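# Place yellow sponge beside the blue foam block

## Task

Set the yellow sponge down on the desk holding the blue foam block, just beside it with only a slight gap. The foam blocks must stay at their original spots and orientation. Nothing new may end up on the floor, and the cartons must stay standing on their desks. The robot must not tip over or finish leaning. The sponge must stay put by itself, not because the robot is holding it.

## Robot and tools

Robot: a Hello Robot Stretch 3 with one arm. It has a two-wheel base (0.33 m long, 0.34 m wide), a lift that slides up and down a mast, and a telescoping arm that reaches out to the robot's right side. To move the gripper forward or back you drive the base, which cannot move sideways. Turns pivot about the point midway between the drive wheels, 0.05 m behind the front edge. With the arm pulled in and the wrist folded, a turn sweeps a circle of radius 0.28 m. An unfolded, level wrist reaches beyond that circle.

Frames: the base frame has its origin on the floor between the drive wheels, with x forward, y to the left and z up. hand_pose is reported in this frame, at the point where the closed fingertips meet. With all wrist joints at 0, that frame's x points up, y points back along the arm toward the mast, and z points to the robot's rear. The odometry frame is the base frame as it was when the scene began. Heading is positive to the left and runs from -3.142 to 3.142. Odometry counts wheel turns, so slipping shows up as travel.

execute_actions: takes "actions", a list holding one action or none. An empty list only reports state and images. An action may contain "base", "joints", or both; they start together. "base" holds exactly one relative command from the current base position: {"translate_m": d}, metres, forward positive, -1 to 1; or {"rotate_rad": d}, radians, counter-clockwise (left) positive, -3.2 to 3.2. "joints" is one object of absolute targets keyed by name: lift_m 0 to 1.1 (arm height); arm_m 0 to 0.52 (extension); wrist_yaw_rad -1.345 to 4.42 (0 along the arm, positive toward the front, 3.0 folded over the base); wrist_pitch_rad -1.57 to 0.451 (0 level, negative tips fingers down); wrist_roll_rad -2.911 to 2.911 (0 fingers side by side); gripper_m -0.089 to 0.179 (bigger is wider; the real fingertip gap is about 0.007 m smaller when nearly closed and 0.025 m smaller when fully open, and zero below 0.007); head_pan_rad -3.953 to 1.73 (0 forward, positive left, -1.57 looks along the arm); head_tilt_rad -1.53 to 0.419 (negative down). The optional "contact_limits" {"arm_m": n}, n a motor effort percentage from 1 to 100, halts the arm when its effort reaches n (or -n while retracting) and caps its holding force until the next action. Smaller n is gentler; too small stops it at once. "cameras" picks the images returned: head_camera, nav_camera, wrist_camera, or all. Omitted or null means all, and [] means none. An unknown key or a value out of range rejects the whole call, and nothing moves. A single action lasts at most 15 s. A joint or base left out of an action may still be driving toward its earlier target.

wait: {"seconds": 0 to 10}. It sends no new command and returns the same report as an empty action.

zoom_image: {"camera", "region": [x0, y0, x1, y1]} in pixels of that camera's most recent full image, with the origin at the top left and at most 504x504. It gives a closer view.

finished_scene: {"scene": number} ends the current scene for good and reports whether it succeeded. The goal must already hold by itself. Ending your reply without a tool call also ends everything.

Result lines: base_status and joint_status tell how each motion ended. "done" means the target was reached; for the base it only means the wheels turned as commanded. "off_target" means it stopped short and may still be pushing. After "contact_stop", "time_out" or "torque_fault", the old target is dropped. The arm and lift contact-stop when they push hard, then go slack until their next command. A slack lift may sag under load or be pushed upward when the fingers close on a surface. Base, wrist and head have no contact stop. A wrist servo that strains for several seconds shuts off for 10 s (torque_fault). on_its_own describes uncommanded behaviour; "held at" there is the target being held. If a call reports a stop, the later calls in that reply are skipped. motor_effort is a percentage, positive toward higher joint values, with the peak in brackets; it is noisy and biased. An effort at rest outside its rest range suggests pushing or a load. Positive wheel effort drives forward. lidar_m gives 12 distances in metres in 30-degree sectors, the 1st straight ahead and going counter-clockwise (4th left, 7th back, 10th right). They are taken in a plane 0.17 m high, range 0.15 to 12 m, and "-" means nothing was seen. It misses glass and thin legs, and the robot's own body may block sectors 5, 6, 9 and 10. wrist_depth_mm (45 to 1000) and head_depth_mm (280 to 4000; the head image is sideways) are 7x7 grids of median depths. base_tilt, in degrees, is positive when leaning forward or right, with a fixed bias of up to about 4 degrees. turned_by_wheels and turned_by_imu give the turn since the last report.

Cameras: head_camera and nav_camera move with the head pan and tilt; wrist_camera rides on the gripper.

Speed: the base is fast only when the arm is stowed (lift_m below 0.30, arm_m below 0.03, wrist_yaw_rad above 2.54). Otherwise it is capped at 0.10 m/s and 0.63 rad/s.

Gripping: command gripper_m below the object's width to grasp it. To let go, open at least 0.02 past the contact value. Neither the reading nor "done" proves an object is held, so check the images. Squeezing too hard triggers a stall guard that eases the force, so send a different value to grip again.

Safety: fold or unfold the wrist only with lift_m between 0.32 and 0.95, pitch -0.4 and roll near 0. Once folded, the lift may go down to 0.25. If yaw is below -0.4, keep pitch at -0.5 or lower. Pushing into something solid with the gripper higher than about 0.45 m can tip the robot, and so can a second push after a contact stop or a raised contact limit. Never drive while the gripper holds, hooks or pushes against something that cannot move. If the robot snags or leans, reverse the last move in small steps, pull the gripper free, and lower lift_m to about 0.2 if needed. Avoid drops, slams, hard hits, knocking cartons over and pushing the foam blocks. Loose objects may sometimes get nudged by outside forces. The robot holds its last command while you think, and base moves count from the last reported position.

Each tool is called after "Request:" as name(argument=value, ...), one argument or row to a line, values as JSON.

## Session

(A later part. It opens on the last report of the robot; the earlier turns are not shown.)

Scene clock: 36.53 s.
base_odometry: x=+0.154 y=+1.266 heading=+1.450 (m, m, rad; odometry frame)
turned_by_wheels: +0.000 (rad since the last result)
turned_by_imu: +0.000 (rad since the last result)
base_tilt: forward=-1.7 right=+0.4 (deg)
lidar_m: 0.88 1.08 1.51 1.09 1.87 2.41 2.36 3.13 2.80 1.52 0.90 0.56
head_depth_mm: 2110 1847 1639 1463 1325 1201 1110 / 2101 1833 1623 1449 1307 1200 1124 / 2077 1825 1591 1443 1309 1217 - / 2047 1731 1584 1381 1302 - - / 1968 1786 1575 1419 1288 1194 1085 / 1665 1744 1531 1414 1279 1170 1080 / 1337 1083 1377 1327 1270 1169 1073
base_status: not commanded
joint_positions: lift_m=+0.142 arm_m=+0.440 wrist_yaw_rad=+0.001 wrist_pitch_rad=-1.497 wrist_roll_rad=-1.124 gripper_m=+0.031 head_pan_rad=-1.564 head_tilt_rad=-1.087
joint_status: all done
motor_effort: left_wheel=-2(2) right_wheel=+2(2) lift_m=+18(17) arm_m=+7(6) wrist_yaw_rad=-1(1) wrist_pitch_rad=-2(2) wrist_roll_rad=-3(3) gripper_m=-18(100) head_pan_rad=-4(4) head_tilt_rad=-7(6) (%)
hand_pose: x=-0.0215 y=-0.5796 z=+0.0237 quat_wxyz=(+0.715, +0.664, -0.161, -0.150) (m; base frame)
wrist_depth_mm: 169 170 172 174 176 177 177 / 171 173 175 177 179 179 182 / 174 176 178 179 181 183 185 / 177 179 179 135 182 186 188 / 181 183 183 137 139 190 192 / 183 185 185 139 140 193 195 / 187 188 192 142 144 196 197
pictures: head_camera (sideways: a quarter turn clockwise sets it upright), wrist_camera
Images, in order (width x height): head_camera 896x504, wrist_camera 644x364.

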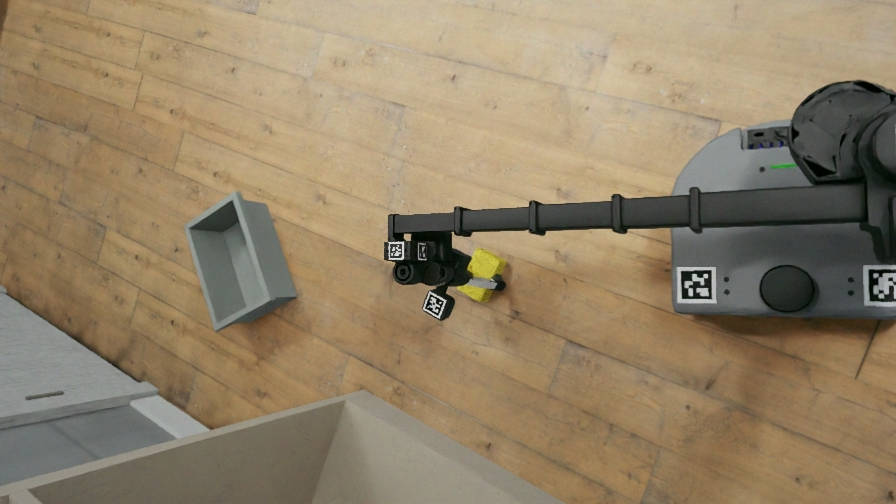

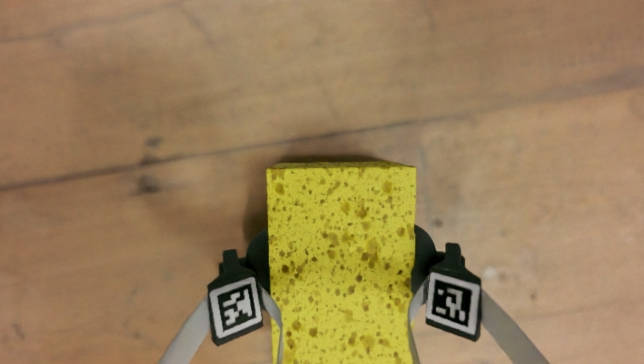

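Request:
execute_actions(
  actions=[
    {"joints":{"lift_m":0.4,"arm_m":0.0,"wrist_roll_rad":0,"head_pan_rad":1.7,"head_tilt_rad":-0.35}},
  ],
)

Request:
execute_actions(
  actions=[
    {"joints":{"wrist_pitch_rad":-0.4,"head_pan_rad":-2.2,"head_tilt_rad":-0.2}},
  ],
)

Scene clock: 41.70 s.
base_odometry: x=+0.154 y=+1.266 heading=+1.450 (m, m, rad; odometry frame)
turned_by_wheels: +0.000 (rad since the last result)
turned_by_imu: -0.001 (rad since the last result)
base_tilt: forward=-1.8 right=+0.7 (deg)
lidar_m: 0.88 1.08 1.51 1.08 1.86 2.42 2.35 3.13 2.80 1.53 0.90 0.56
head_depth_mm: 1241 1309 1394 1483 1594 1680 1411 / 1292 1372 1464 1512 1119 1698 1405 / 1343 1428 1534 1581 1051 1383 1364 / 1405 1494 1609 1590 1043 1684 1392 / 1443 1561 1699 1135 1090 1726 1378 / 1509 1646 1794 1158 1140 1707 1374 / 1598 1751 1897 1198 1191 1739 1396
base_status: not commanded
joint_positions: lift_m=+0.400 arm_m=+0.000 wrist_yaw_rad=+0.001 wrist_pitch_rad=-1.497 wrist_roll_rad=-0.005 gripper_m=+0.031 head_pan_rad=+1.693 head_tilt_rad=-0.359
joint_status: all done
motor_effort: left_wheel=-2(2) right_wheel=+2(2) lift_m=+31(30) arm_m=-6(7) wrist_yaw_rad=-1(2) wrist_pitch_rad=-1(2) wrist_roll_rad=+3(3) gripper_m=-18(18) head_pan_rad=+4(55) head_tilt_rad=+4(34) (%)
hand_pose: x=-0.0216 y=-0.1403 z=+0.2811 quat_wxyz=(+0.520, +0.483, -0.516, -0.480) (m; base frame)
wrist_depth_mm: 438 424 432 425 424 417 414 / 443 437 432 431 421 422 422 / 441 448 443 441 432 431 430 / 448 443 440 135 136 432 427 / 451 451 444 137 138 - 429 / 459 456 461 139 140 - 439 / 471 473 458 142 143 - 442
pictures: head_camera (sideways: a quarter turn clockwise sets it upright), nav_camera (sideways: a quarter turn counterclockwise sets it upright), wrist_camera
Images, in order (width x height): head_camera 896x504, nav_camera 672x504, wrist_camera 644x364.

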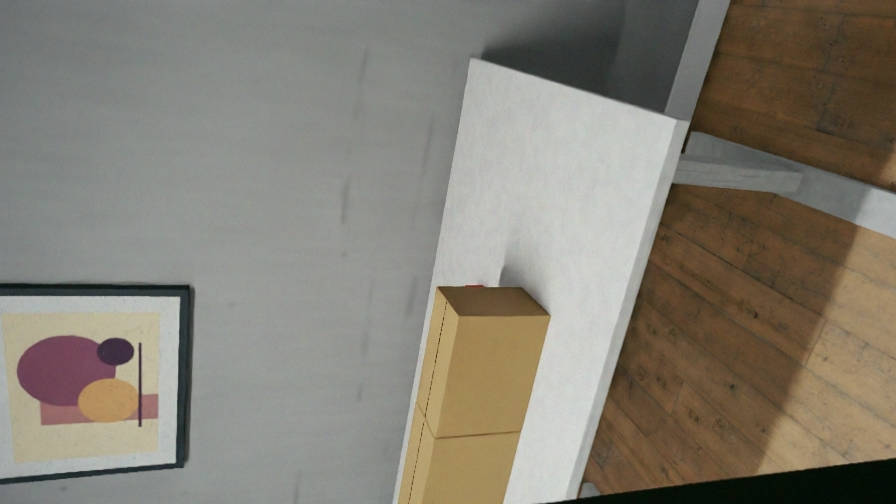

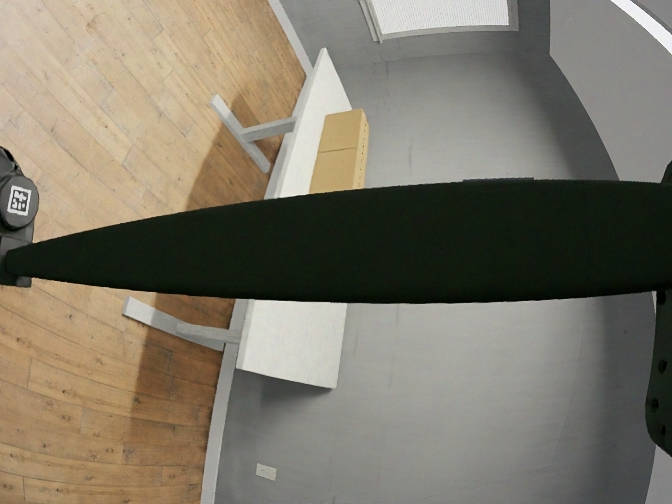

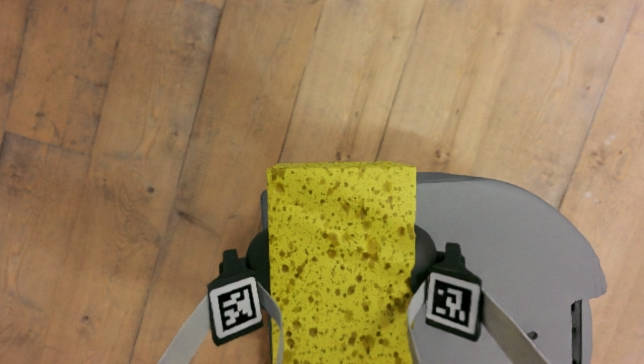

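Scene clock: 43.97 s.
base_odometry: x=+0.154 y=+1.266 heading=+1.450 (m, m, rad; odometry frame)
turned_by_wheels: +0.000 (rad since the last result)
turned_by_imu: +0.000 (rad since the last result)
base_tilt: forward=-1.8 right=+0.6 (deg)
lidar_m: 0.88 1.08 1.51 1.08 1.86 2.42 2.36 3.14 2.79 1.53 0.90 0.56
head_depth_mm: 2793 3590 3760 3937 3160 2120 1611 / 2636 3400 3629 3844 3049 2111 1600 / 3044 3329 3454 3557 3084 2101 1604 / 3018 3182 3344 3429 3079 2067 1582 / 2919 3037 3224 3279 3052 2088 1589 / 2824 2950 3114 3162 2885 2073 1588 / 2747 2849 2965 3105 3018 2083 1581
base_status: not commanded
joint_positions: lift_m=+0.400 arm_m=+0.000 wrist_yaw_rad=+0.001 wrist_pitch_rad=-0.423 wrist_roll_rad=-0.005 gripper_m=+0.031 head_pan_rad=-2.193 head_tilt_rad=-0.211
joint_status: all done
motor_effort: left_wheel=-2(2) right_wheel=+2(2) lift_m=+31(31) arm_m=-5(7) wrist_yaw_rad=-1(2) wrist_pitch_rad=+6(7) wrist_roll_rad=+3(3) gripper_m=-18(18) head_pan_rad=-5(55) head_tilt_rad=+4(18) (%)
hand_pose: x=-0.0212 y=-0.3691 z=+0.4112 quat_wxyz=(+0.694, +0.150, -0.689, -0.148) (m; base frame)
wrist_depth_mm: 625 597 - - - - - / 656 661 - - - - - / 666 718 - - - - - / 670 761 910 135 865 907 903 / 657 660 768 137 138 755 736 / 565 594 702 140 140 634 634 / 498 572 561 142 143 549 541
pictures: head_camera (sideways: a quarter turn clockwise sets it upright), nav_camera (sideways: a quarter turn counterclockwise sets it upright), wrist_camera
Images, in order (width x height): head_camera 896x504, nav_camera 672x504, wrist_camera 644x364.

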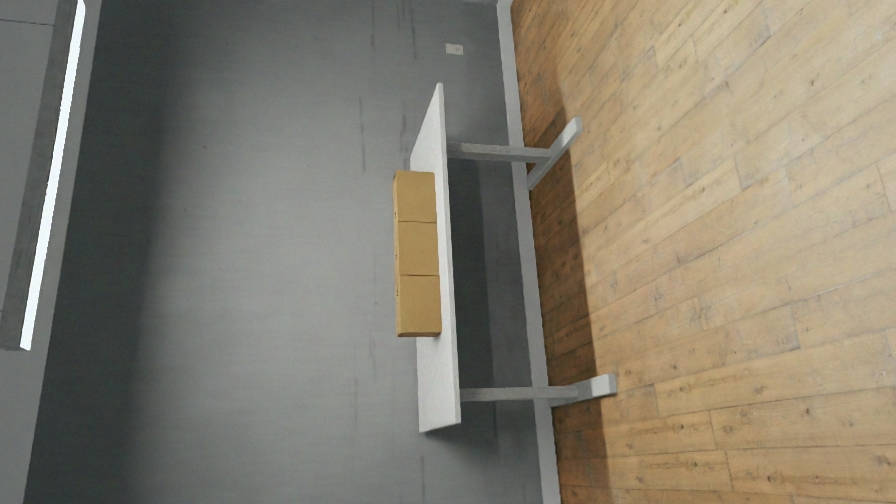

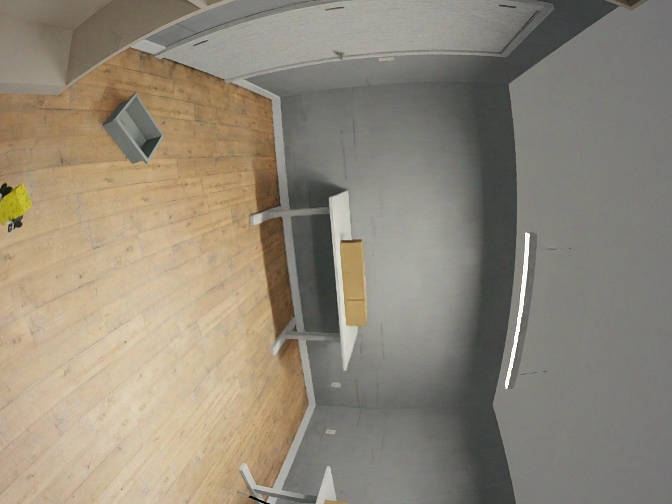

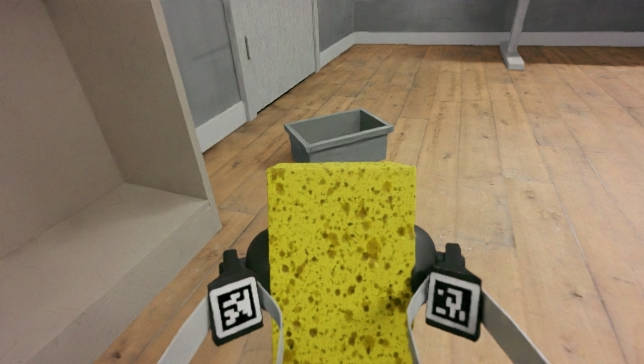

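Request:
execute_actions(
  actions=[
    {"joints":{"wrist_yaw_rad":2.9,"head_pan_rad":0,"head_tilt_rad":-0.6}},
  ],
  cameras=[],
)

Request:
execute_actions(
  actions=[
    {"joints":{"lift_m":0.29}},
  ],
  cameras=["wrist_camera"],
)

Request:
execute_actions(
  actions=[
    {"base":{"rotate_rad":-2.1}},
  ],
  cameras=["head_camera","nav_camera"],
)

Scene clock: 48.10 s.
base_odometry: x=+0.154 y=+1.266 heading=+1.450 (m, m, rad; odometry frame)
turned_by_wheels: +0.000 (rad since the last result)
turned_by_imu: +0.000 (rad since the last result)
base_tilt: forward=-1.7 right=+0.5 (deg)
lidar_m: 0.88 1.08 1.52 1.08 1.87 2.42 2.35 3.13 2.79 1.52 0.90 0.56
head_depth_mm: 610 697 601 841 724 1152 1130 / 699 751 597 805 746 1219 1125 / 725 802 891 1010 1136 1257 1130 / 745 828 927 1059 1229 1391 1203 / 770 855 960 1104 1290 1420 1205 / 793 885 1001 1157 1367 1412 1191 / 822 916 1044 1216 1442 1415 1190
base_status: not commanded
joint_positions: lift_m=+0.400 arm_m=+0.000 wrist_yaw_rad=+2.897 wrist_pitch_rad=-0.422 wrist_roll_rad=-0.004 gripper_m=+0.031 head_pan_rad=-0.007 head_tilt_rad=-0.592
joint_status: all done
motor_effort: left_wheel=-2(2) right_wheel=+1(2) lift_m=+30(31) arm_m=-6(6) wrist_yaw_rad=+3(3) wrist_pitch_rad=+6(6) wrist_roll_rad=+2(3) gripper_m=-17(18) head_pan_rad=+4(56) head_tilt_rad=-3(26) (%)
hand_pose: x=+0.0330 y=+0.0719 z=+0.4114 quat_wxyz=(+0.232, +0.703, +0.063, +0.670) (m; base frame)
wrist_depth_mm: - - - - - - - / - - - - - - - / - - - - - - - / - - - 135 847 931 925 / 831 - 785 137 139 745 721 / 695 668 - 139 140 645 626 / 593 584 554 142 143 553 544
pictures: none
No camera images: the call's "cameras" was empty. Leave "cameras" out to get every camera's image.

Scene clock: 49.93 s.
base_odometry: x=+0.154 y=+1.266 heading=+1.450 (m, m, rad; odometry frame)
turned_by_wheels: +0.000 (rad since the last result)
turned_by_imu: +0.000 (rad since the last result)
base_tilt: forward=-1.7 right=+0.4 (deg)
lidar_m: 0.88 1.08 1.51 1.09 1.86 2.42 2.36 3.12 2.80 1.53 0.90 0.56
head_depth_mm: 611 694 601 842 725 1157 1135 / 697 753 598 804 745 1225 1123 / 724 799 894 1012 1131 1256 1131 / 745 824 926 1057 1232 1386 1206 / 769 854 962 1101 1298 1420 1195 / 793 884 1002 1156 1362 1413 1192 / 821 917 1048 1212 1448 1406 1193
base_status: not commanded
joint_positions: lift_m=+0.290 arm_m=+0.000 wrist_yaw_rad=+2.897 wrist_pitch_rad=-0.421 wrist_roll_rad=-0.004 gripper_m=+0.031 head_pan_rad=-0.007 head_tilt_rad=-0.592
joint_status: all done
motor_effort: left_wheel=-1(1) right_wheel=+2(1) lift_m=+19(25) arm_m=-5(6) wrist_yaw_rad=+2(1) wrist_pitch_rad=+6(7) wrist_roll_rad=+2(2) gripper_m=-18(18) head_pan_rad=+4(3) head_tilt_rad=-4(3) (%)
hand_pose: x=+0.0330 y=+0.0720 z=+0.3022 quat_wxyz=(+0.231, +0.703, +0.063, +0.670) (m; base frame)
wrist_depth_mm: - - - - - - - / - - - - - - - / - - - - - 955 925 / 825 - 809 135 690 744 743 / 670 - 651 137 139 614 591 / 556 532 - 139 140 509 506 / 472 483 - 142 144 439 435
pictures: wrist_camera
Images, in order (width x height): wrist_camera 644x364.

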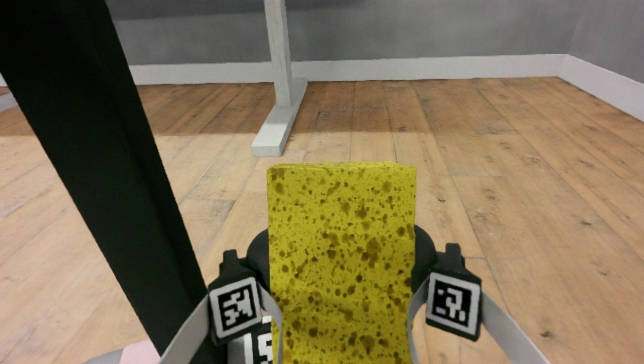

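Scene clock: 52.63 s.
base_odometry: x=+0.154 y=+1.266 heading=-0.650 (m, m, rad; odometry frame)
turned_by_wheels: -2.100 (rad since the last result)
turned_by_imu: -2.080 (rad since the last result)
base_tilt: forward=-1.8 right=+0.6 (deg)
lidar_m: 2.79 1.55 0.90 0.56 0.88 1.07 1.51 1.09 1.79 2.45 2.42 3.14
head_depth_mm: 2989 3313 3307 2313 1780 1447 1222 / 2979 2966 3139 2313 1774 1438 1222 / 2871 2514 3237 2263 1760 1441 1214 / 2805 2450 3190 2260 1747 1422 1202 / 2756 2912 3010 2250 1738 1423 1196 / 2687 2979 3130 2225 1727 1413 1194 / 2633 2886 3074 2192 1671 1415 1192
base_status: done
joint_positions: lift_m=+0.290 arm_m=+0.000 wrist_yaw_rad=+2.897 wrist_pitch_rad=-0.421 wrist_roll_rad=-0.004 gripper_m=+0.031 head_pan_rad=-0.007 head_tilt_rad=-0.593
joint_status: not commanded
motor_effort: left_wheel=+2(13) right_wheel=-2(5) lift_m=+18(18) arm_m=-6(6) wrist_yaw_rad=+2(2) wrist_pitch_rad=+6(6) wrist_roll_rad=+2(2) gripper_m=-17(18) head_pan_rad=+4(4) head_tilt_rad=-3(4) (%)
hand_pose: x=+0.0330 y=+0.0720 z=+0.3022 quat_wxyz=(+0.231, +0.703, +0.063, +0.670) (m; base frame)
wrist_depth_mm: - 694 752 864 924 857 - / - 752 809 907 - - - / 724 732 825 803 843 903 852 / 786 - 659 135 696 750 734 / 655 - 642 137 139 604 592 / 552 527 - 139 140 514 505 / 471 479 - 142 144 445 438
pictures: head_camera (sideways: a quarter turn clockwise sets it upright), nav_camera (sideways: a quarter turn counterclockwise sets it upright)
Images, in order (width x height): head_camera 896x504, nav_camera 672x504.

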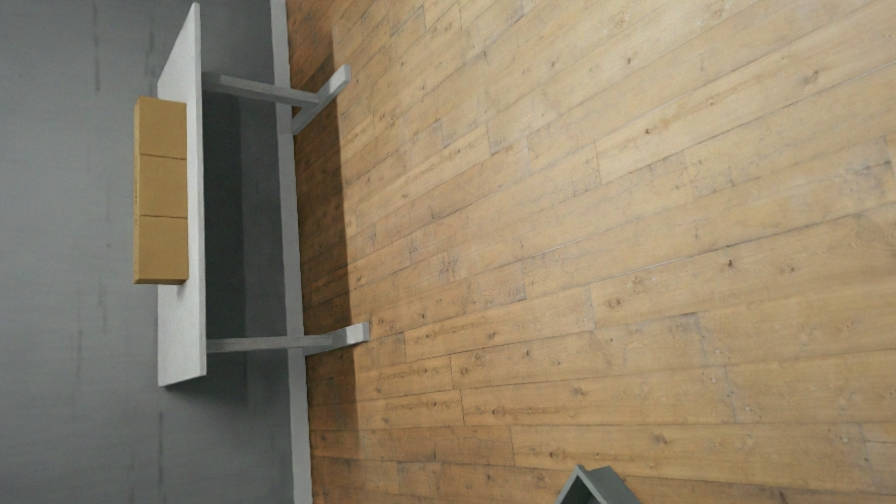

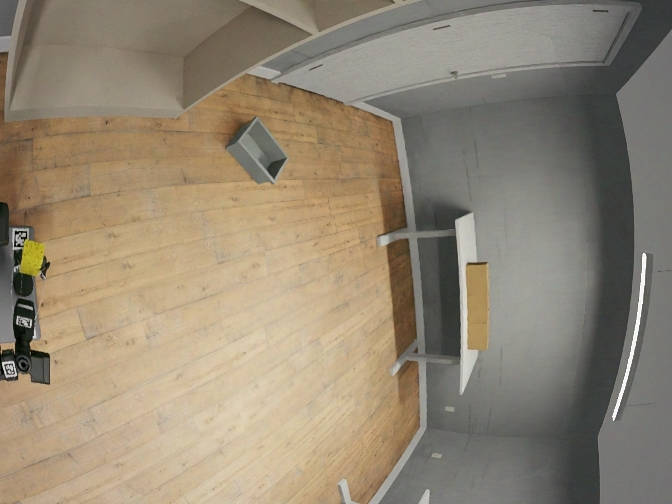

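Request:
execute_actions(
  actions=[
    {"base":{"rotate_rad":0.1}},
  ],
  cameras=[],
)

Request:
execute_actions(
  actions=[
    {"base":{"translate_m":1.0}},
  ],
  cameras=[],
)

Request:
execute_actions(
  actions=[
    {"base":{"translate_m":0.95},"joints":{"head_tilt_rad":-0.75}},
  ],
  cameras=["head_camera","nav_camera"],
)

Scene clock: 53.90 s.
base_odometry: x=+0.154 y=+1.266 heading=-0.550 (m, m, rad; odometry frame)
turned_by_wheels: +0.100 (rad since the last result)
turned_by_imu: +0.099 (rad since the last result)
base_tilt: forward=-1.7 right=+0.6 (deg)
lidar_m: 2.80 0.92 0.87 0.56 0.89 1.16 1.51 1.09 1.79 2.43 2.56 3.16
head_depth_mm: 2878 3079 3111 2333 1779 1456 1228 / 2827 3020 3297 2306 1760 1433 1213 / 2817 2998 3246 2289 1759 1434 1206 / 2780 2942 3043 2272 1742 1422 1205 / 2743 3035 3172 2253 1747 1416 1198 / 2683 2970 3141 2219 1732 1417 1202 / 2674 2955 3111 2211 1668 1397 1192
base_status: done
joint_positions: lift_m=+0.290 arm_m=+0.000 wrist_yaw_rad=+2.897 wrist_pitch_rad=-0.421 wrist_roll_rad=-0.004 gripper_m=+0.031 head_pan_rad=-0.007 head_tilt_rad=-0.593
joint_status: not commanded
motor_effort: left_wheel=-1(9) right_wheel=+2(6) lift_m=+18(18) arm_m=-5(6) wrist_yaw_rad=+3(2) wrist_pitch_rad=+6(6) wrist_roll_rad=+2(2) gripper_m=-18(18) head_pan_rad=+4(4) head_tilt_rad=-3(3) (%)
hand_pose: x=+0.0329 y=+0.0720 z=+0.3022 quat_wxyz=(+0.231, +0.703, +0.063, +0.670) (m; base frame)
wrist_depth_mm: - 742 752 811 875 814 - / - 790 801 880 939 880 - / 769 862 831 814 769 857 911 / 794 - 680 135 686 747 736 / 672 - 651 137 139 596 594 / 549 540 - 140 140 507 511 / 473 477 - 142 143 437 432
pictures: none
No camera images: the call's "cameras" was empty. Leave "cameras" out to get every camera's image.

Scene clock: 58.93 s.
base_odometry: x=+1.006 y=+0.743 heading=-0.550 (m, m, rad; odometry frame)
turned_by_wheels: +0.000 (rad since the last result)
turned_by_imu: -0.002 (rad since the last result)
base_tilt: forward=-1.7 right=+0.5 (deg)
lidar_m: 1.79 1.46 1.02 0.96 0.98 1.18 2.06 2.45 2.97 2.45 2.34 2.28
head_depth_mm: 1976 2121 2515 2309 1787 1443 1223 / 1942 2065 2449 2313 1778 1429 1216 / 1907 2062 2430 2287 1754 1434 1207 / 1893 2042 1902 2199 1752 1426 1203 / 1870 2033 2346 2254 1746 1422 1202 / 1829 2053 2300 2207 1722 1413 1191 / 1834 2014 2277 2200 1719 1404 1192
base_status: done
joint_positions: lift_m=+0.290 arm_m=+0.000 wrist_yaw_rad=+2.898 wrist_pitch_rad=-0.421 wrist_roll_rad=-0.004 gripper_m=+0.031 head_pan_rad=-0.007 head_tilt_rad=-0.594
joint_status: not commanded
motor_effort: left_wheel=-2(5) right_wheel=+2(6) lift_m=+18(18) arm_m=-6(6) wrist_yaw_rad=+3(2) wrist_pitch_rad=+6(7) wrist_roll_rad=+2(2) gripper_m=-18(17) head_pan_rad=+4(4) head_tilt_rad=-3(3) (%)
hand_pose: x=+0.0329 y=+0.0720 z=+0.3022 quat_wxyz=(+0.231, +0.703, +0.063, +0.670) (m; base frame)
wrist_depth_mm: - 820 872 920 - - - / - 890 908 - - - - / 774 932 988 - - 972 909 / 643 - 768 135 612 762 717 / 639 - 649 138 139 603 603 / 559 530 - 139 140 516 503 / 468 479 - 142 143 434 433
pictures: none
No camera images: the call's "cameras" was empty. Leave "cameras" out to get every camera's image.

Scene clock: 63.80 s.
base_odometry: x=+1.816 y=+0.246 heading=-0.551 (m, m, rad; odometry frame)
turned_by_wheels: +0.000 (rad since the last result)
turned_by_imu: -0.002 (rad since the last result)
base_tilt: forward=-1.9 right=+0.6 (deg)
lidar_m: 0.84 1.31 1.10 1.02 1.03 1.36 3.08 3.23 2.22 2.27 1.59 1.36
head_depth_mm: 1140 1297 812 824 1527 1335 1155 / 1130 1282 1079 839 1521 1324 1152 / 1110 1270 1063 838 1518 1311 1142 / 1095 1255 1059 828 1432 1279 1139 / 1081 1230 1085 875 1491 1303 1136 / 1063 1214 1404 1664 1520 1296 1129 / 1052 1196 1377 1639 1519 1290 1118
base_status: done
joint_positions: lift_m=+0.290 arm_m=+0.000 wrist_yaw_rad=+2.898 wrist_pitch_rad=-0.421 wrist_roll_rad=-0.004 gripper_m=+0.031 head_pan_rad=-0.007 head_tilt_rad=-0.741
joint_status: all done
motor_effort: left_wheel=-2(6) right_wheel=+1(6) lift_m=+18(18) arm_m=-6(5) wrist_yaw_rad=+1(2) wrist_pitch_rad=+6(6) wrist_roll_rad=+2(2) gripper_m=-16(17) head_pan_rad=+4(4) head_tilt_rad=-4(18) (%)
hand_pose: x=+0.0329 y=+0.0720 z=+0.3022 quat_wxyz=(+0.231, +0.703, +0.063, +0.670) (m; base frame)
wrist_depth_mm: - 876 887 - - - - / - 916 - - - - - / 904 - - - - 961 958 / 833 - 805 135 698 761 737 / 670 - 641 137 138 604 585 / 543 534 - 140 140 514 503 / 472 481 - 142 144 439 434
pictures: head_camera (sideways: a quarter turn clockwise sets it upright), nav_camera (sideways: a quarter turn counterclockwise sets it upright)
Images, in order (width x height): head_camera 896x504, nav_camera 672x504.

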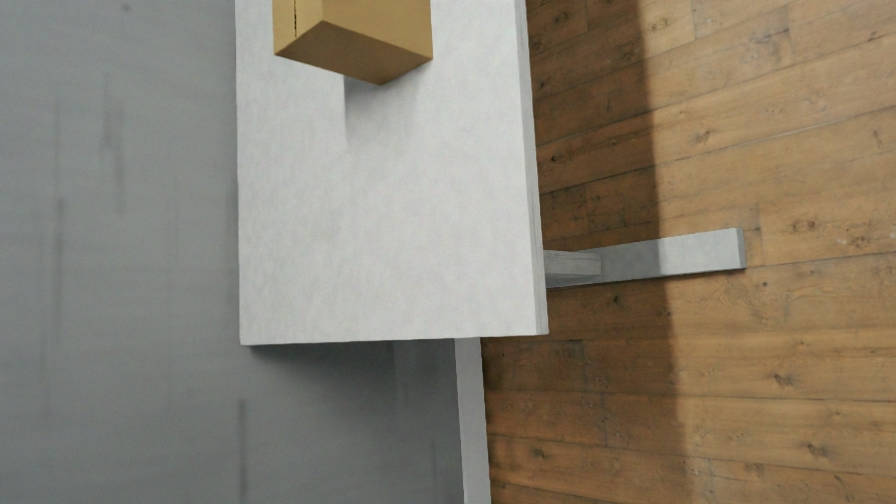

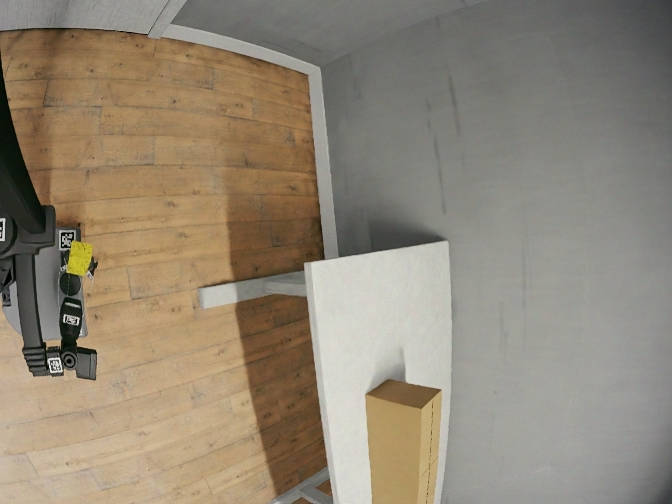

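Request:
execute_actions(
  actions=[
    {"base":{"translate_m":0.17}},
  ],
  cameras=[],
)

Request:
execute_actions(
  actions=[
    {"base":{"rotate_rad":1.71},"joints":{"lift_m":0.93,"head_pan_rad":-1.9,"head_tilt_rad":-0.7}},
  ],
  cameras=["head_camera","nav_camera"],
)

Scene clock: 67.10 s.
base_odometry: x=+1.961 y=+0.157 heading=-0.551 (m, m, rad; odometry frame)
turned_by_wheels: +0.000 (rad since the last result)
turned_by_imu: -0.001 (rad since the last result)
base_tilt: forward=-1.9 right=+0.6 (deg)
lidar_m: 0.67 1.13 1.12 1.03 1.05 1.38 2.26 3.35 2.88 2.31 1.49 1.19
head_depth_mm: 984 1130 1086 772 691 1300 1160 / 975 1111 1076 838 689 1268 1147 / 961 1091 1068 832 682 1263 1144 / 945 1076 1060 826 679 1226 1120 / 932 1059 1090 845 692 1242 1139 / 921 1045 1209 1441 1521 1295 1129 / 911 1030 1184 1417 1515 1285 1130
base_status: done
joint_positions: lift_m=+0.290 arm_m=+0.000 wrist_yaw_rad=+2.898 wrist_pitch_rad=-0.421 wrist_roll_rad=-0.004 gripper_m=+0.031 head_pan_rad=-0.007 head_tilt_rad=-0.742
joint_status: not commanded
motor_effort: left_wheel=-2(5) right_wheel=+1(6) lift_m=+18(17) arm_m=-5(5) wrist_yaw_rad=+1(3) wrist_pitch_rad=+6(6) wrist_roll_rad=+2(2) gripper_m=-17(17) head_pan_rad=+3(3) head_tilt_rad=-4(4) (%)
hand_pose: x=+0.0328 y=+0.0720 z=+0.3022 quat_wxyz=(+0.231, +0.703, +0.063, +0.670) (m; base frame)
wrist_depth_mm: - 871 915 - - - 955 / - 941 - - - - - / 915 - - - - 977 946 / 841 - 794 136 696 750 735 / 676 - 638 137 139 610 596 / 554 517 - 139 140 502 501 / 475 475 - 142 143 439 430
pictures: none
No camera images: the call's "cameras" was empty. Leave "cameras" out to get every camera's image.

Scene clock: 73.77 s.
base_odometry: x=+1.961 y=+0.157 heading=+1.159 (m, m, rad; odometry frame)
turned_by_wheels: +1.710 (rad since the last result)
turned_by_imu: +1.697 (rad since the last result)
base_tilt: forward=-1.7 right=+0.6 (deg)
lidar_m: 1.03 1.09 1.55 3.58 3.59 2.24 2.70 1.49 0.68 0.67 1.18 1.07
head_depth_mm: 1085 1245 1157 701 - - - / 1044 1199 1145 754 - - 1153 / 1014 1157 1133 899 - 1281 1154 / 978 1113 1124 894 - 1273 1138 / 948 1074 1113 885 - - - / 920 1041 1102 847 749 - - / 900 1008 1129 1336 1501 - 1112
base_status: done
joint_positions: lift_m=+0.930 arm_m=+0.000 wrist_yaw_rad=+2.898 wrist_pitch_rad=-0.421 wrist_roll_rad=-0.004 gripper_m=+0.031 head_pan_rad=-1.893 head_tilt_rad=-0.704
joint_status: all done
motor_effort: left_wheel=-2(9) right_wheel=+1(5) lift_m=+31(31) arm_m=-6(6) wrist_yaw_rad=+2(3) wrist_pitch_rad=+6(6) wrist_roll_rad=+2(2) gripper_m=-17(18) head_pan_rad=-5(56) head_tilt_rad=+1(9) (%)
hand_pose: x=+0.0329 y=+0.0720 z=+0.9417 quat_wxyz=(+0.231, +0.703, +0.063, +0.670) (m; base frame)
wrist_depth_mm: - - - - - - - / - - - - - - - / - - - - - - - / - - - 135 - - - / - - - 137 139 - - / - - - 139 140 - - / - - - 142 144 - -
pictures: head_camera (sideways: a quarter turn clockwise sets it upright), nav_camera (sideways: a quarter turn counterclockwise sets it upright)
Images, in order (width x height): head_camera 896x504, nav_camera 672x504.

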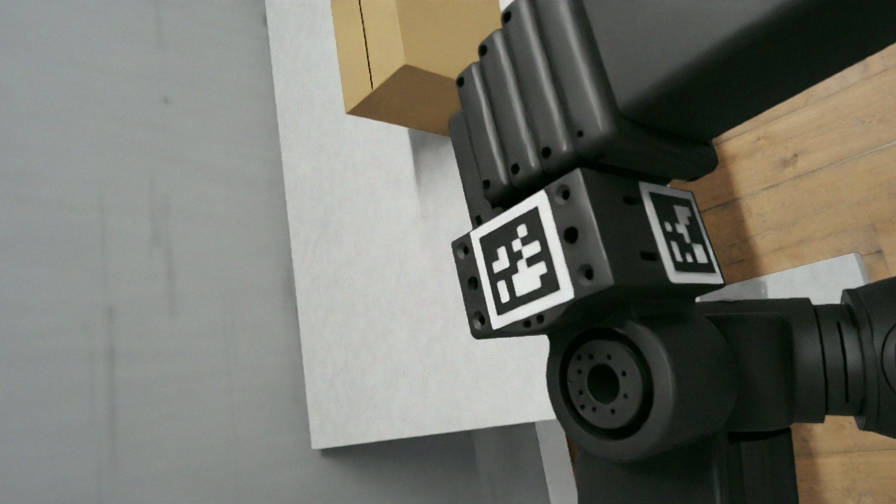

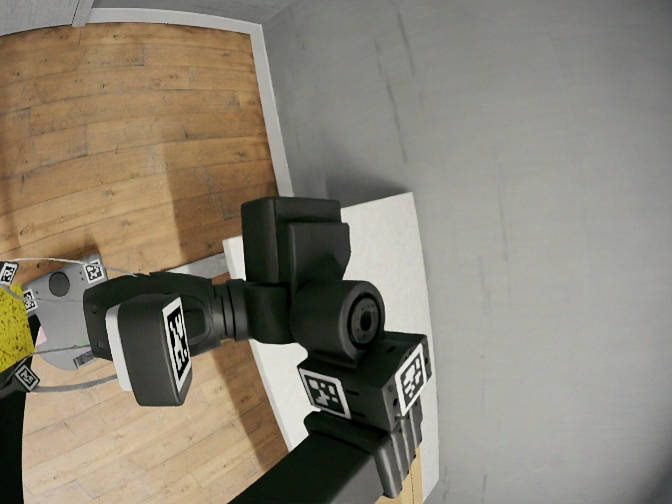

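Request:
execute_actions(
  actions=[
    {"joints":{"wrist_yaw_rad":0.0,"arm_m":0.25}},
  ],
  cameras=[],
)

Request:
execute_actions(
  actions=[
    {"joints":{"wrist_yaw_rad":-1.0,"arm_m":0.5,"lift_m":1.09,"wrist_pitch_rad":-0.7}},
  ],
)

Scene clock: 77.50 s.
base_odometry: x=+1.961 y=+0.157 heading=+1.159 (m, m, rad; odometry frame)
turned_by_wheels: +0.000 (rad since the last result)
turned_by_imu: +0.000 (rad since the last result)
base_tilt: forward=-1.7 right=+0.5 (deg)
lidar_m: 1.03 1.09 1.54 3.60 3.59 2.24 2.69 1.49 0.68 0.67 1.18 1.08
head_depth_mm: 1091 1250 1156 712 - - - / 1048 1201 1144 716 - - 1155 / 1008 1158 1183 - - 1276 1155 / 979 1102 - 829 689 1251 1139 / 951 1050 - 841 693 629 1147 / 926 1013 - 824 711 1239 1140 / 902 991 - 1357 1495 1314 1141
base_status: not commanded
joint_positions: lift_m=+0.930 arm_m=+0.250 wrist_yaw_rad=+0.003 wrist_pitch_rad=-0.421 wrist_roll_rad=-0.004 gripper_m=+0.031 head_pan_rad=-1.893 head_tilt_rad=-0.704
joint_status: all done
motor_effort: left_wheel=-2(2) right_wheel=+2(2) lift_m=+31(31) arm_m=+7(7) wrist_yaw_rad=-3(4) wrist_pitch_rad=+6(6) wrist_roll_rad=+2(2) gripper_m=-17(17) head_pan_rad=-4(4) head_tilt_rad=+2(2) (%)
hand_pose: x=-0.0209 y=-0.6186 z=+0.9417 quat_wxyz=(+0.693, +0.149, -0.689, -0.147) (m; base frame)
wrist_depth_mm: 585 582 563 558 552 537 531 / 629 616 617 604 585 578 575 / 715 683 668 662 637 627 620 / 756 755 743 134 566 595 586 / 878 835 796 137 139 485 478 / 987 948 933 139 140 412 404 / - - - 142 144 353 348
pictures: none
No camera images: the call's "cameras" was empty. Leave "cameras" out to get every camera's image.

Scene clock: 80.57 s.
base_odometry: x=+1.961 y=+0.157 heading=+1.159 (m, m, rad; odometry frame)
turned_by_wheels: +0.000 (rad since the last result)
turned_by_imu: +0.000 (rad since the last result)
base_tilt: forward=-1.8 right=+0.5 (deg)
lidar_m: 1.03 1.09 1.55 3.60 3.59 2.24 2.69 1.49 0.68 0.67 1.18 1.07
head_depth_mm: 1094 1259 1156 714 728 1353 1171 / 1066 1195 1143 765 706 1342 1164 / 1020 1153 1140 867 703 1284 1158 / 990 1118 1123 862 698 1245 1139 / 956 1049 1109 855 694 628 1148 / 929 1014 1104 853 711 1242 1145 / - 1016 1127 1331 1489 1311 1138
base_status: not commanded
joint_positions: lift_m=+1.090 arm_m=+0.500 wrist_yaw_rad=-0.997 wrist_pitch_rad=-0.712 wrist_roll_rad=-0.004 gripper_m=+0.031 head_pan_rad=-1.893 head_tilt_rad=-0.704
joint_status: all done
motor_effort: left_wheel=-2(3) right_wheel=+1(1) lift_m=+31(30) arm_m=+6(8) wrist_yaw_rad=-2(4) wrist_pitch_rad=+3(5) wrist_roll_rad=+2(2) gripper_m=-17(17) head_pan_rad=-4(4) head_tilt_rad=+2(2) (%)
hand_pose: x=-0.1713 y=-0.7411 z=+1.0428 quat_wxyz=(+0.466, -0.099, -0.699, -0.534) (m; base frame)
wrist_depth_mm: 325 395 497 683 945 - 942 / 339 412 541 760 823 777 734 / 356 444 580 708 695 683 535 / 382 476 594 135 582 590 421 / 408 516 555 137 139 524 348 / 438 500 503 140 140 484 386 / 464 463 438 142 144 430 419
pictures: head_camera (sideways: a quarter turn clockwise sets it upright), nav_camera (sideways: a quarter turn counterclockwise sets it upright), wrist_camera
Images, in order (width x height): head_camera 896x504, nav_camera 672x504, wrist_camera 644x364.

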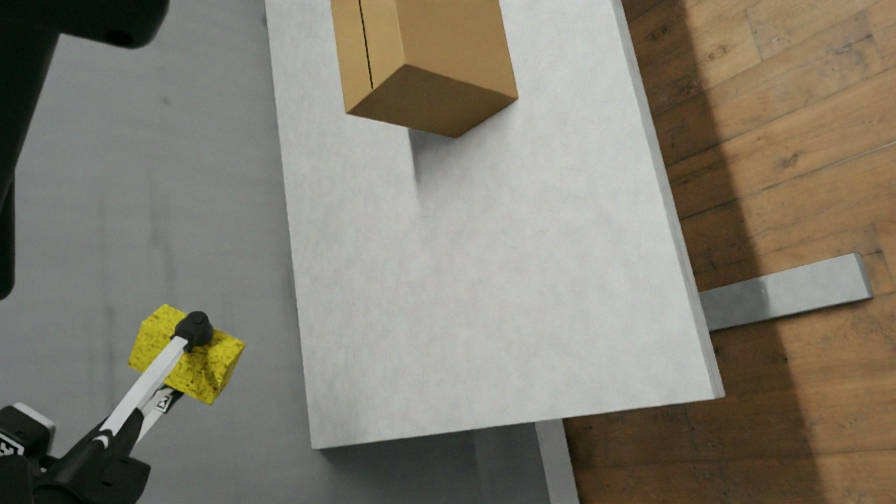

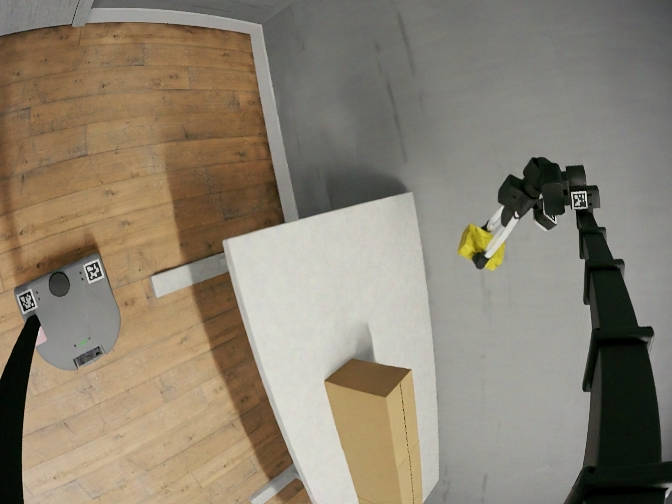

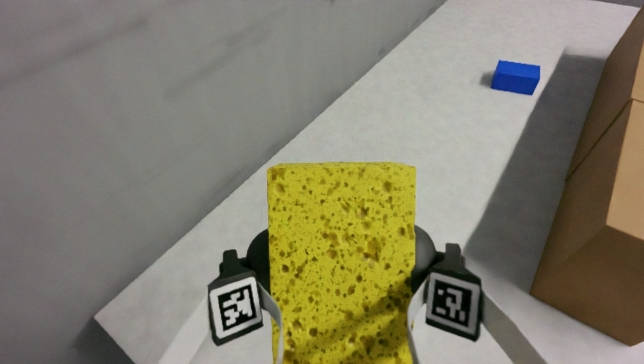

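Request:
execute_actions(
  actions=[
    {"base":{"rotate_rad":0.08},"joints":{"wrist_yaw_rad":0.0,"wrist_pitch_rad":-1.5,"wrist_roll_rad":1.57,"lift_m":1.1}},
  ],
  cameras=["nav_camera","wrist_camera"],
)

Request:
execute_actions(
  actions=[
    {"base":{"translate_m":-0.68},"joints":{"head_pan_rad":-1.6}},
  ],
)

Scene clock: 83.47 s.
base_odometry: x=+1.961 y=+0.157 heading=+1.239 (m, m, rad; odometry frame)
turned_by_wheels: +0.080 (rad since the last result)
turned_by_imu: +0.079 (rad since the last result)
base_tilt: forward=-1.9 right=+0.5 (deg)
lidar_m: 1.03 1.13 1.54 3.16 2.92 2.24 2.69 1.39 0.68 1.11 1.21 1.03
head_depth_mm: 1031 1180 1155 707 711 1323 1173 / 1004 1148 1146 850 705 1288 1156 / 980 1120 1135 865 704 1279 1155 / 962 1088 1126 863 700 1238 1127 / 940 1065 1114 852 693 628 1142 / 911 1037 1117 1306 1517 1292 1144 / 887 1007 900 1349 1510 1312 1135
base_status: done
joint_positions: lift_m=+1.097 arm_m=+0.500 wrist_yaw_rad=-0.003 wrist_pitch_rad=-1.493 wrist_roll_rad=+1.564 gripper_m=+0.031 head_pan_rad=-1.893 head_tilt_rad=-0.704
joint_status: all done
joint sent to its limit — the command would take lift_m past its upper limit, so that joint was sent only as far as its limit.
motor_effort: left_wheel=-2(8) right_wheel=+2(6) lift_m=+31(34) arm_m=+6(6) wrist_yaw_rad=+3(4) wrist_pitch_rad=-2(3) wrist_roll_rad=+3(3) gripper_m=-16(18) head_pan_rad=-4(5) head_tilt_rad=+1(2) (%)
hand_pose: x=-0.0215 y=-0.6403 z=+0.9782 quat_wxyz=(+0.002, +0.001, -0.734, -0.679) (m; base frame)
wrist_depth_mm: 425 409 405 391 378 371 367 / 436 423 412 395 387 381 375 / 509 679 975 409 405 388 374 / 538 738 - 136 - - - / 551 772 - 137 139 - - / 559 777 - 139 140 - - / 570 772 - 142 143 - -
pictures: nav_camera (sideways: a quarter turn counterclockwise sets it upright), wrist_camera
Images, in order (width x height): nav_camera 672x504, wrist_camera 644x364.

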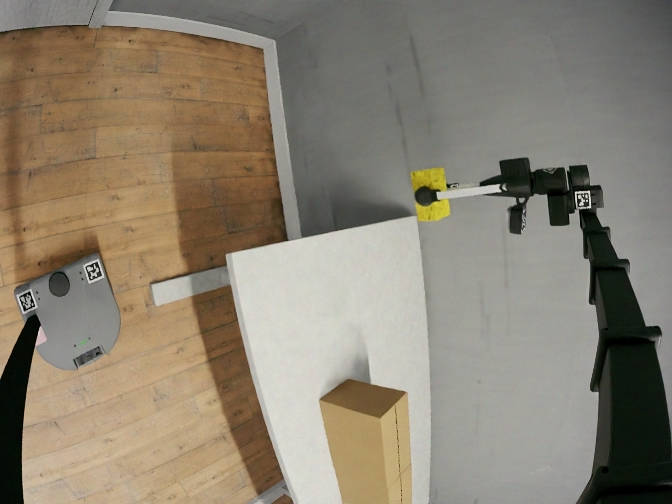

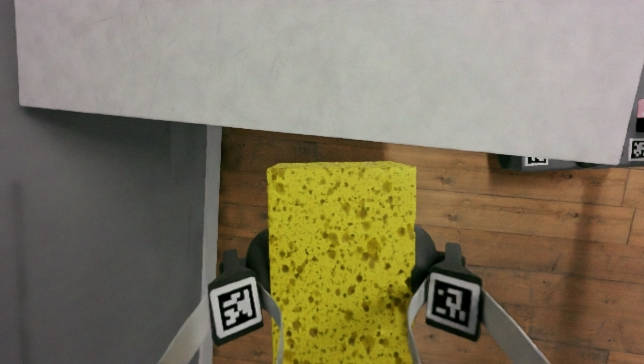

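Scene clock: 91.33 s.
base_odometry: x=+1.739 y=-0.486 heading=+1.239 (m, m, rad; odometry frame)
turned_by_wheels: +0.000 (rad since the last result)
turned_by_imu: +0.003 (rad since the last result)
base_tilt: forward=-1.8 right=+0.6 (deg)
lidar_m: 1.69 1.85 2.64 3.68 1.80 1.70 2.02 0.87 1.02 1.01 0.77 1.71
head_depth_mm: 830 939 1052 880 528 584 535 / 835 941 1055 873 526 593 534 / 840 955 1052 866 528 591 542 / 834 963 1034 589 535 588 540 / 839 967 990 586 540 586 1082 / 859 969 1057 581 547 581 1079 / 863 983 1063 576 554 580 1076
base_status: done
joint_positions: lift_m=+1.097 arm_m=+0.500 wrist_yaw_rad=-0.003 wrist_pitch_rad=-1.493 wrist_roll_rad=+1.564 gripper_m=+0.031 head_pan_rad=-1.607 head_tilt_rad=-0.704
joint_status: all done
motor_effort: left_wheel=-2(6) right_wheel=+2(3) lift_m=+32(31) arm_m=+6(6) wrist_yaw_rad=+2(3) wrist_pitch_rad=-3(3) wrist_roll_rad=+3(3) gripper_m=-18(17) head_pan_rad=+5(34) head_tilt_rad=+2(2) (%)
hand_pose: x=-0.0215 y=-0.6403 z=+0.9782 quat_wxyz=(+0.002, +0.001, -0.734, -0.679) (m; base frame)
wrist_depth_mm: 406 411 403 390 380 345 209 / 412 421 409 399 389 331 212 / 419 430 422 412 393 318 215 / 429 437 428 135 397 307 218 / 431 457 440 137 138 302 224 / 434 464 451 139 140 269 226 / 451 476 464 143 143 276 233
pictures: head_camera (sideways: a quarter turn clockwise sets it upright), nav_camera (sideways: a quarter turn counterclockwise sets it upright), wrist_camera
Images, in order (width x height): head_camera 896x504, nav_camera 672x504, wrist_camera 644x364.

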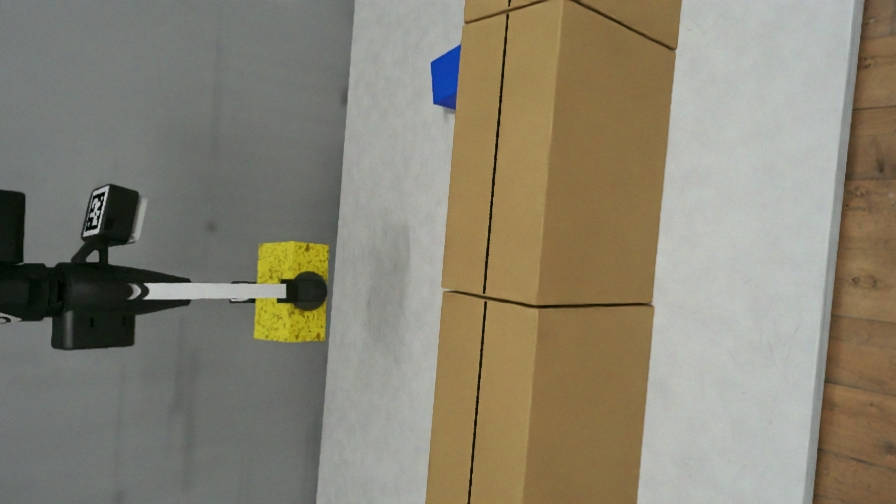

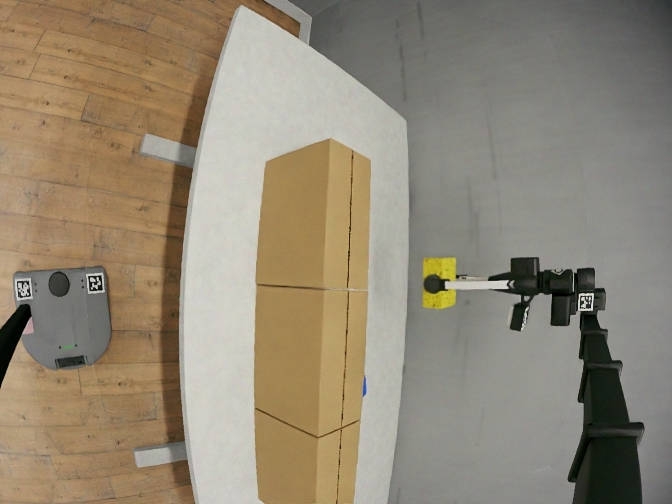

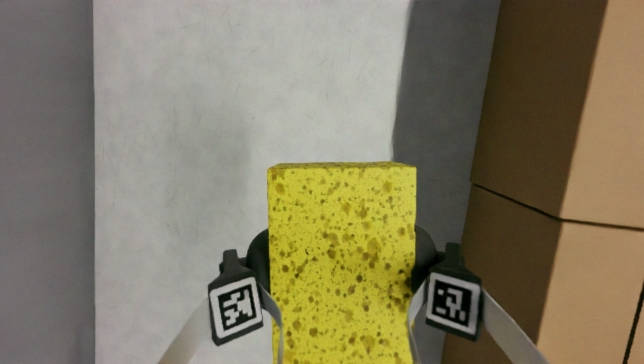

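Request:
execute_actions(
  actions=[
    {"base":{"rotate_rad":-0.07},"joints":{"lift_m":1.0}},
  ],
  cameras=[],
)

Request:
execute_actions(
  actions=[
    {"base":{"translate_m":-0.1},"joints":{"lift_m":0.95}},
  ],
)

Scene clock: 93.57 s.
base_odometry: x=+1.739 y=-0.486 heading=+1.169 (m, m, rad; odometry frame)
turned_by_wheels: -0.070 (rad since the last result)
turned_by_imu: -0.070 (rad since the last result)
base_tilt: forward=-1.7 right=+0.7 (deg)
lidar_m: 1.69 1.81 2.58 3.29 1.80 1.69 2.02 0.87 1.03 1.01 0.77 1.56
head_depth_mm: 838 - - 876 532 598 548 / 820 - 1058 806 533 593 543 / - 956 1057 593 536 591 541 / - 956 1049 589 535 588 539 / 847 941 1049 584 537 584 537 / 844 955 1060 579 531 581 535 / 846 954 1049 575 531 580 1068
base_status: done
joint_positions: lift_m=+1.000 arm_m=+0.500 wrist_yaw_rad=-0.003 wrist_pitch_rad=-1.493 wrist_roll_rad=+1.564 gripper_m=+0.031 head_pan_rad=-1.607 head_tilt_rad=-0.704
joint_status: all done
motor_effort: left_wheel=+2(7) right_wheel=-1(5) lift_m=+17(26) arm_m=+6(6) wrist_yaw_rad=+3(1) wrist_pitch_rad=-2(3) wrist_roll_rad=+3(3) gripper_m=-17(17) head_pan_rad=+4(3) head_tilt_rad=+1(2) (%)
hand_pose: x=-0.0215 y=-0.6402 z=+0.8817 quat_wxyz=(+0.002, +0.001, -0.734, -0.679) (m; base frame)
wrist_depth_mm: 326 318 308 299 292 284 199 / 331 324 315 305 299 289 198 / 343 330 324 313 305 293 195 / 352 339 331 135 305 300 193 / 355 351 338 136 139 309 191 / 368 359 345 139 140 279 191 / 375 364 355 142 144 301 192
pictures: none
No camera images: the call's "cameras" was empty. Leave "cameras" out to get every camera's image.

Scene clock: 95.57 s.
base_odometry: x=+1.700 y=-0.578 heading=+1.169 (m, m, rad; odometry frame)
turned_by_wheels: +0.000 (rad since the last result)
turned_by_imu: +0.000 (rad since the last result)
base_tilt: forward=-1.8 right=+0.6 (deg)
lidar_m: 1.79 1.92 2.71 3.28 2.53 1.62 1.92 0.79 1.02 1.01 0.84 0.86
head_depth_mm: 839 949 - - 534 591 536 / 839 913 - 578 526 592 533 / 824 987 1061 801 524 591 542 / 812 - 1070 718 522 588 539 / 840 946 1060 583 523 586 536 / 840 946 1046 582 523 582 536 / 841 943 1047 577 519 579 533
base_status: done
joint_positions: lift_m=+0.950 arm_m=+0.500 wrist_yaw_rad=-0.003 wrist_pitch_rad=-1.493 wrist_roll_rad=+1.564 gripper_m=+0.031 head_pan_rad=-1.607 head_tilt_rad=-0.704
joint_status: all done
motor_effort: left_wheel=+2(1) right_wheel=-1(6) lift_m=+18(18) arm_m=+6(6) wrist_yaw_rad=+4(2) wrist_pitch_rad=-2(2) wrist_roll_rad=+4(3) gripper_m=-17(17) head_pan_rad=+4(4) head_tilt_rad=+2(2) (%)
hand_pose: x=-0.0215 y=-0.6401 z=+0.8317 quat_wxyz=(+0.002, +0.001, -0.734, -0.679) (m; base frame)
wrist_depth_mm: 274 268 262 210 209 240 214 / 282 275 268 253 250 247 210 / 289 280 272 265 258 249 207 / 295 287 278 135 258 258 205 / 300 296 285 138 138 259 204 / 310 302 295 139 140 267 202 / 322 311 300 142 143 277 200
pictures: head_camera (sideways: a quarter turn clockwise sets it upright), nav_camera (sideways: a quarter turn counterclockwise sets it upright), wrist_camera
Images, in order (width x height): head_camera 896x504, nav_camera 672x504, wrist_camera 644x364.

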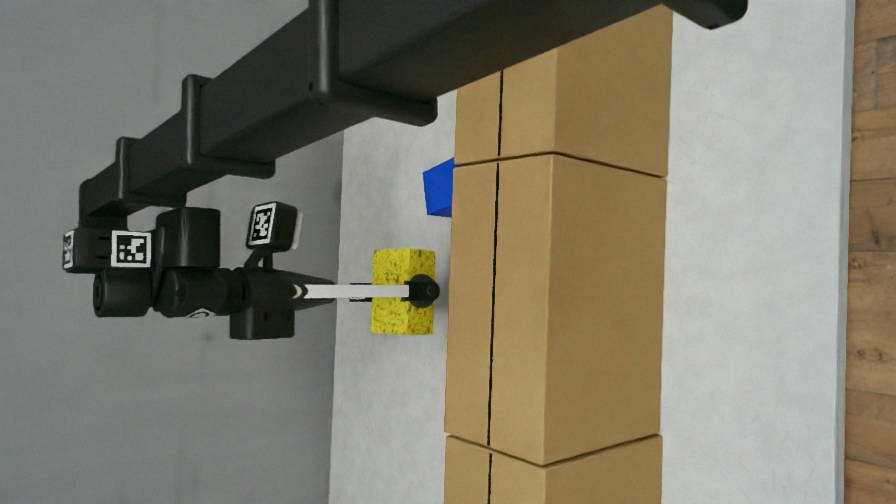

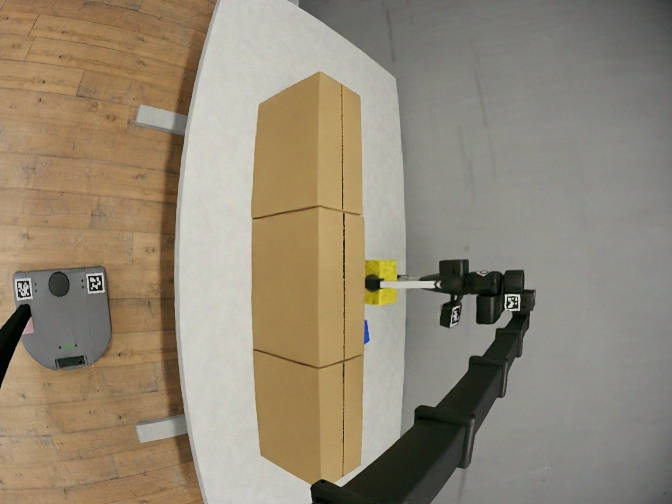

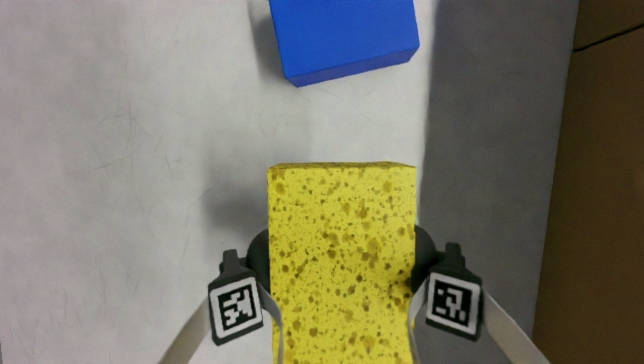

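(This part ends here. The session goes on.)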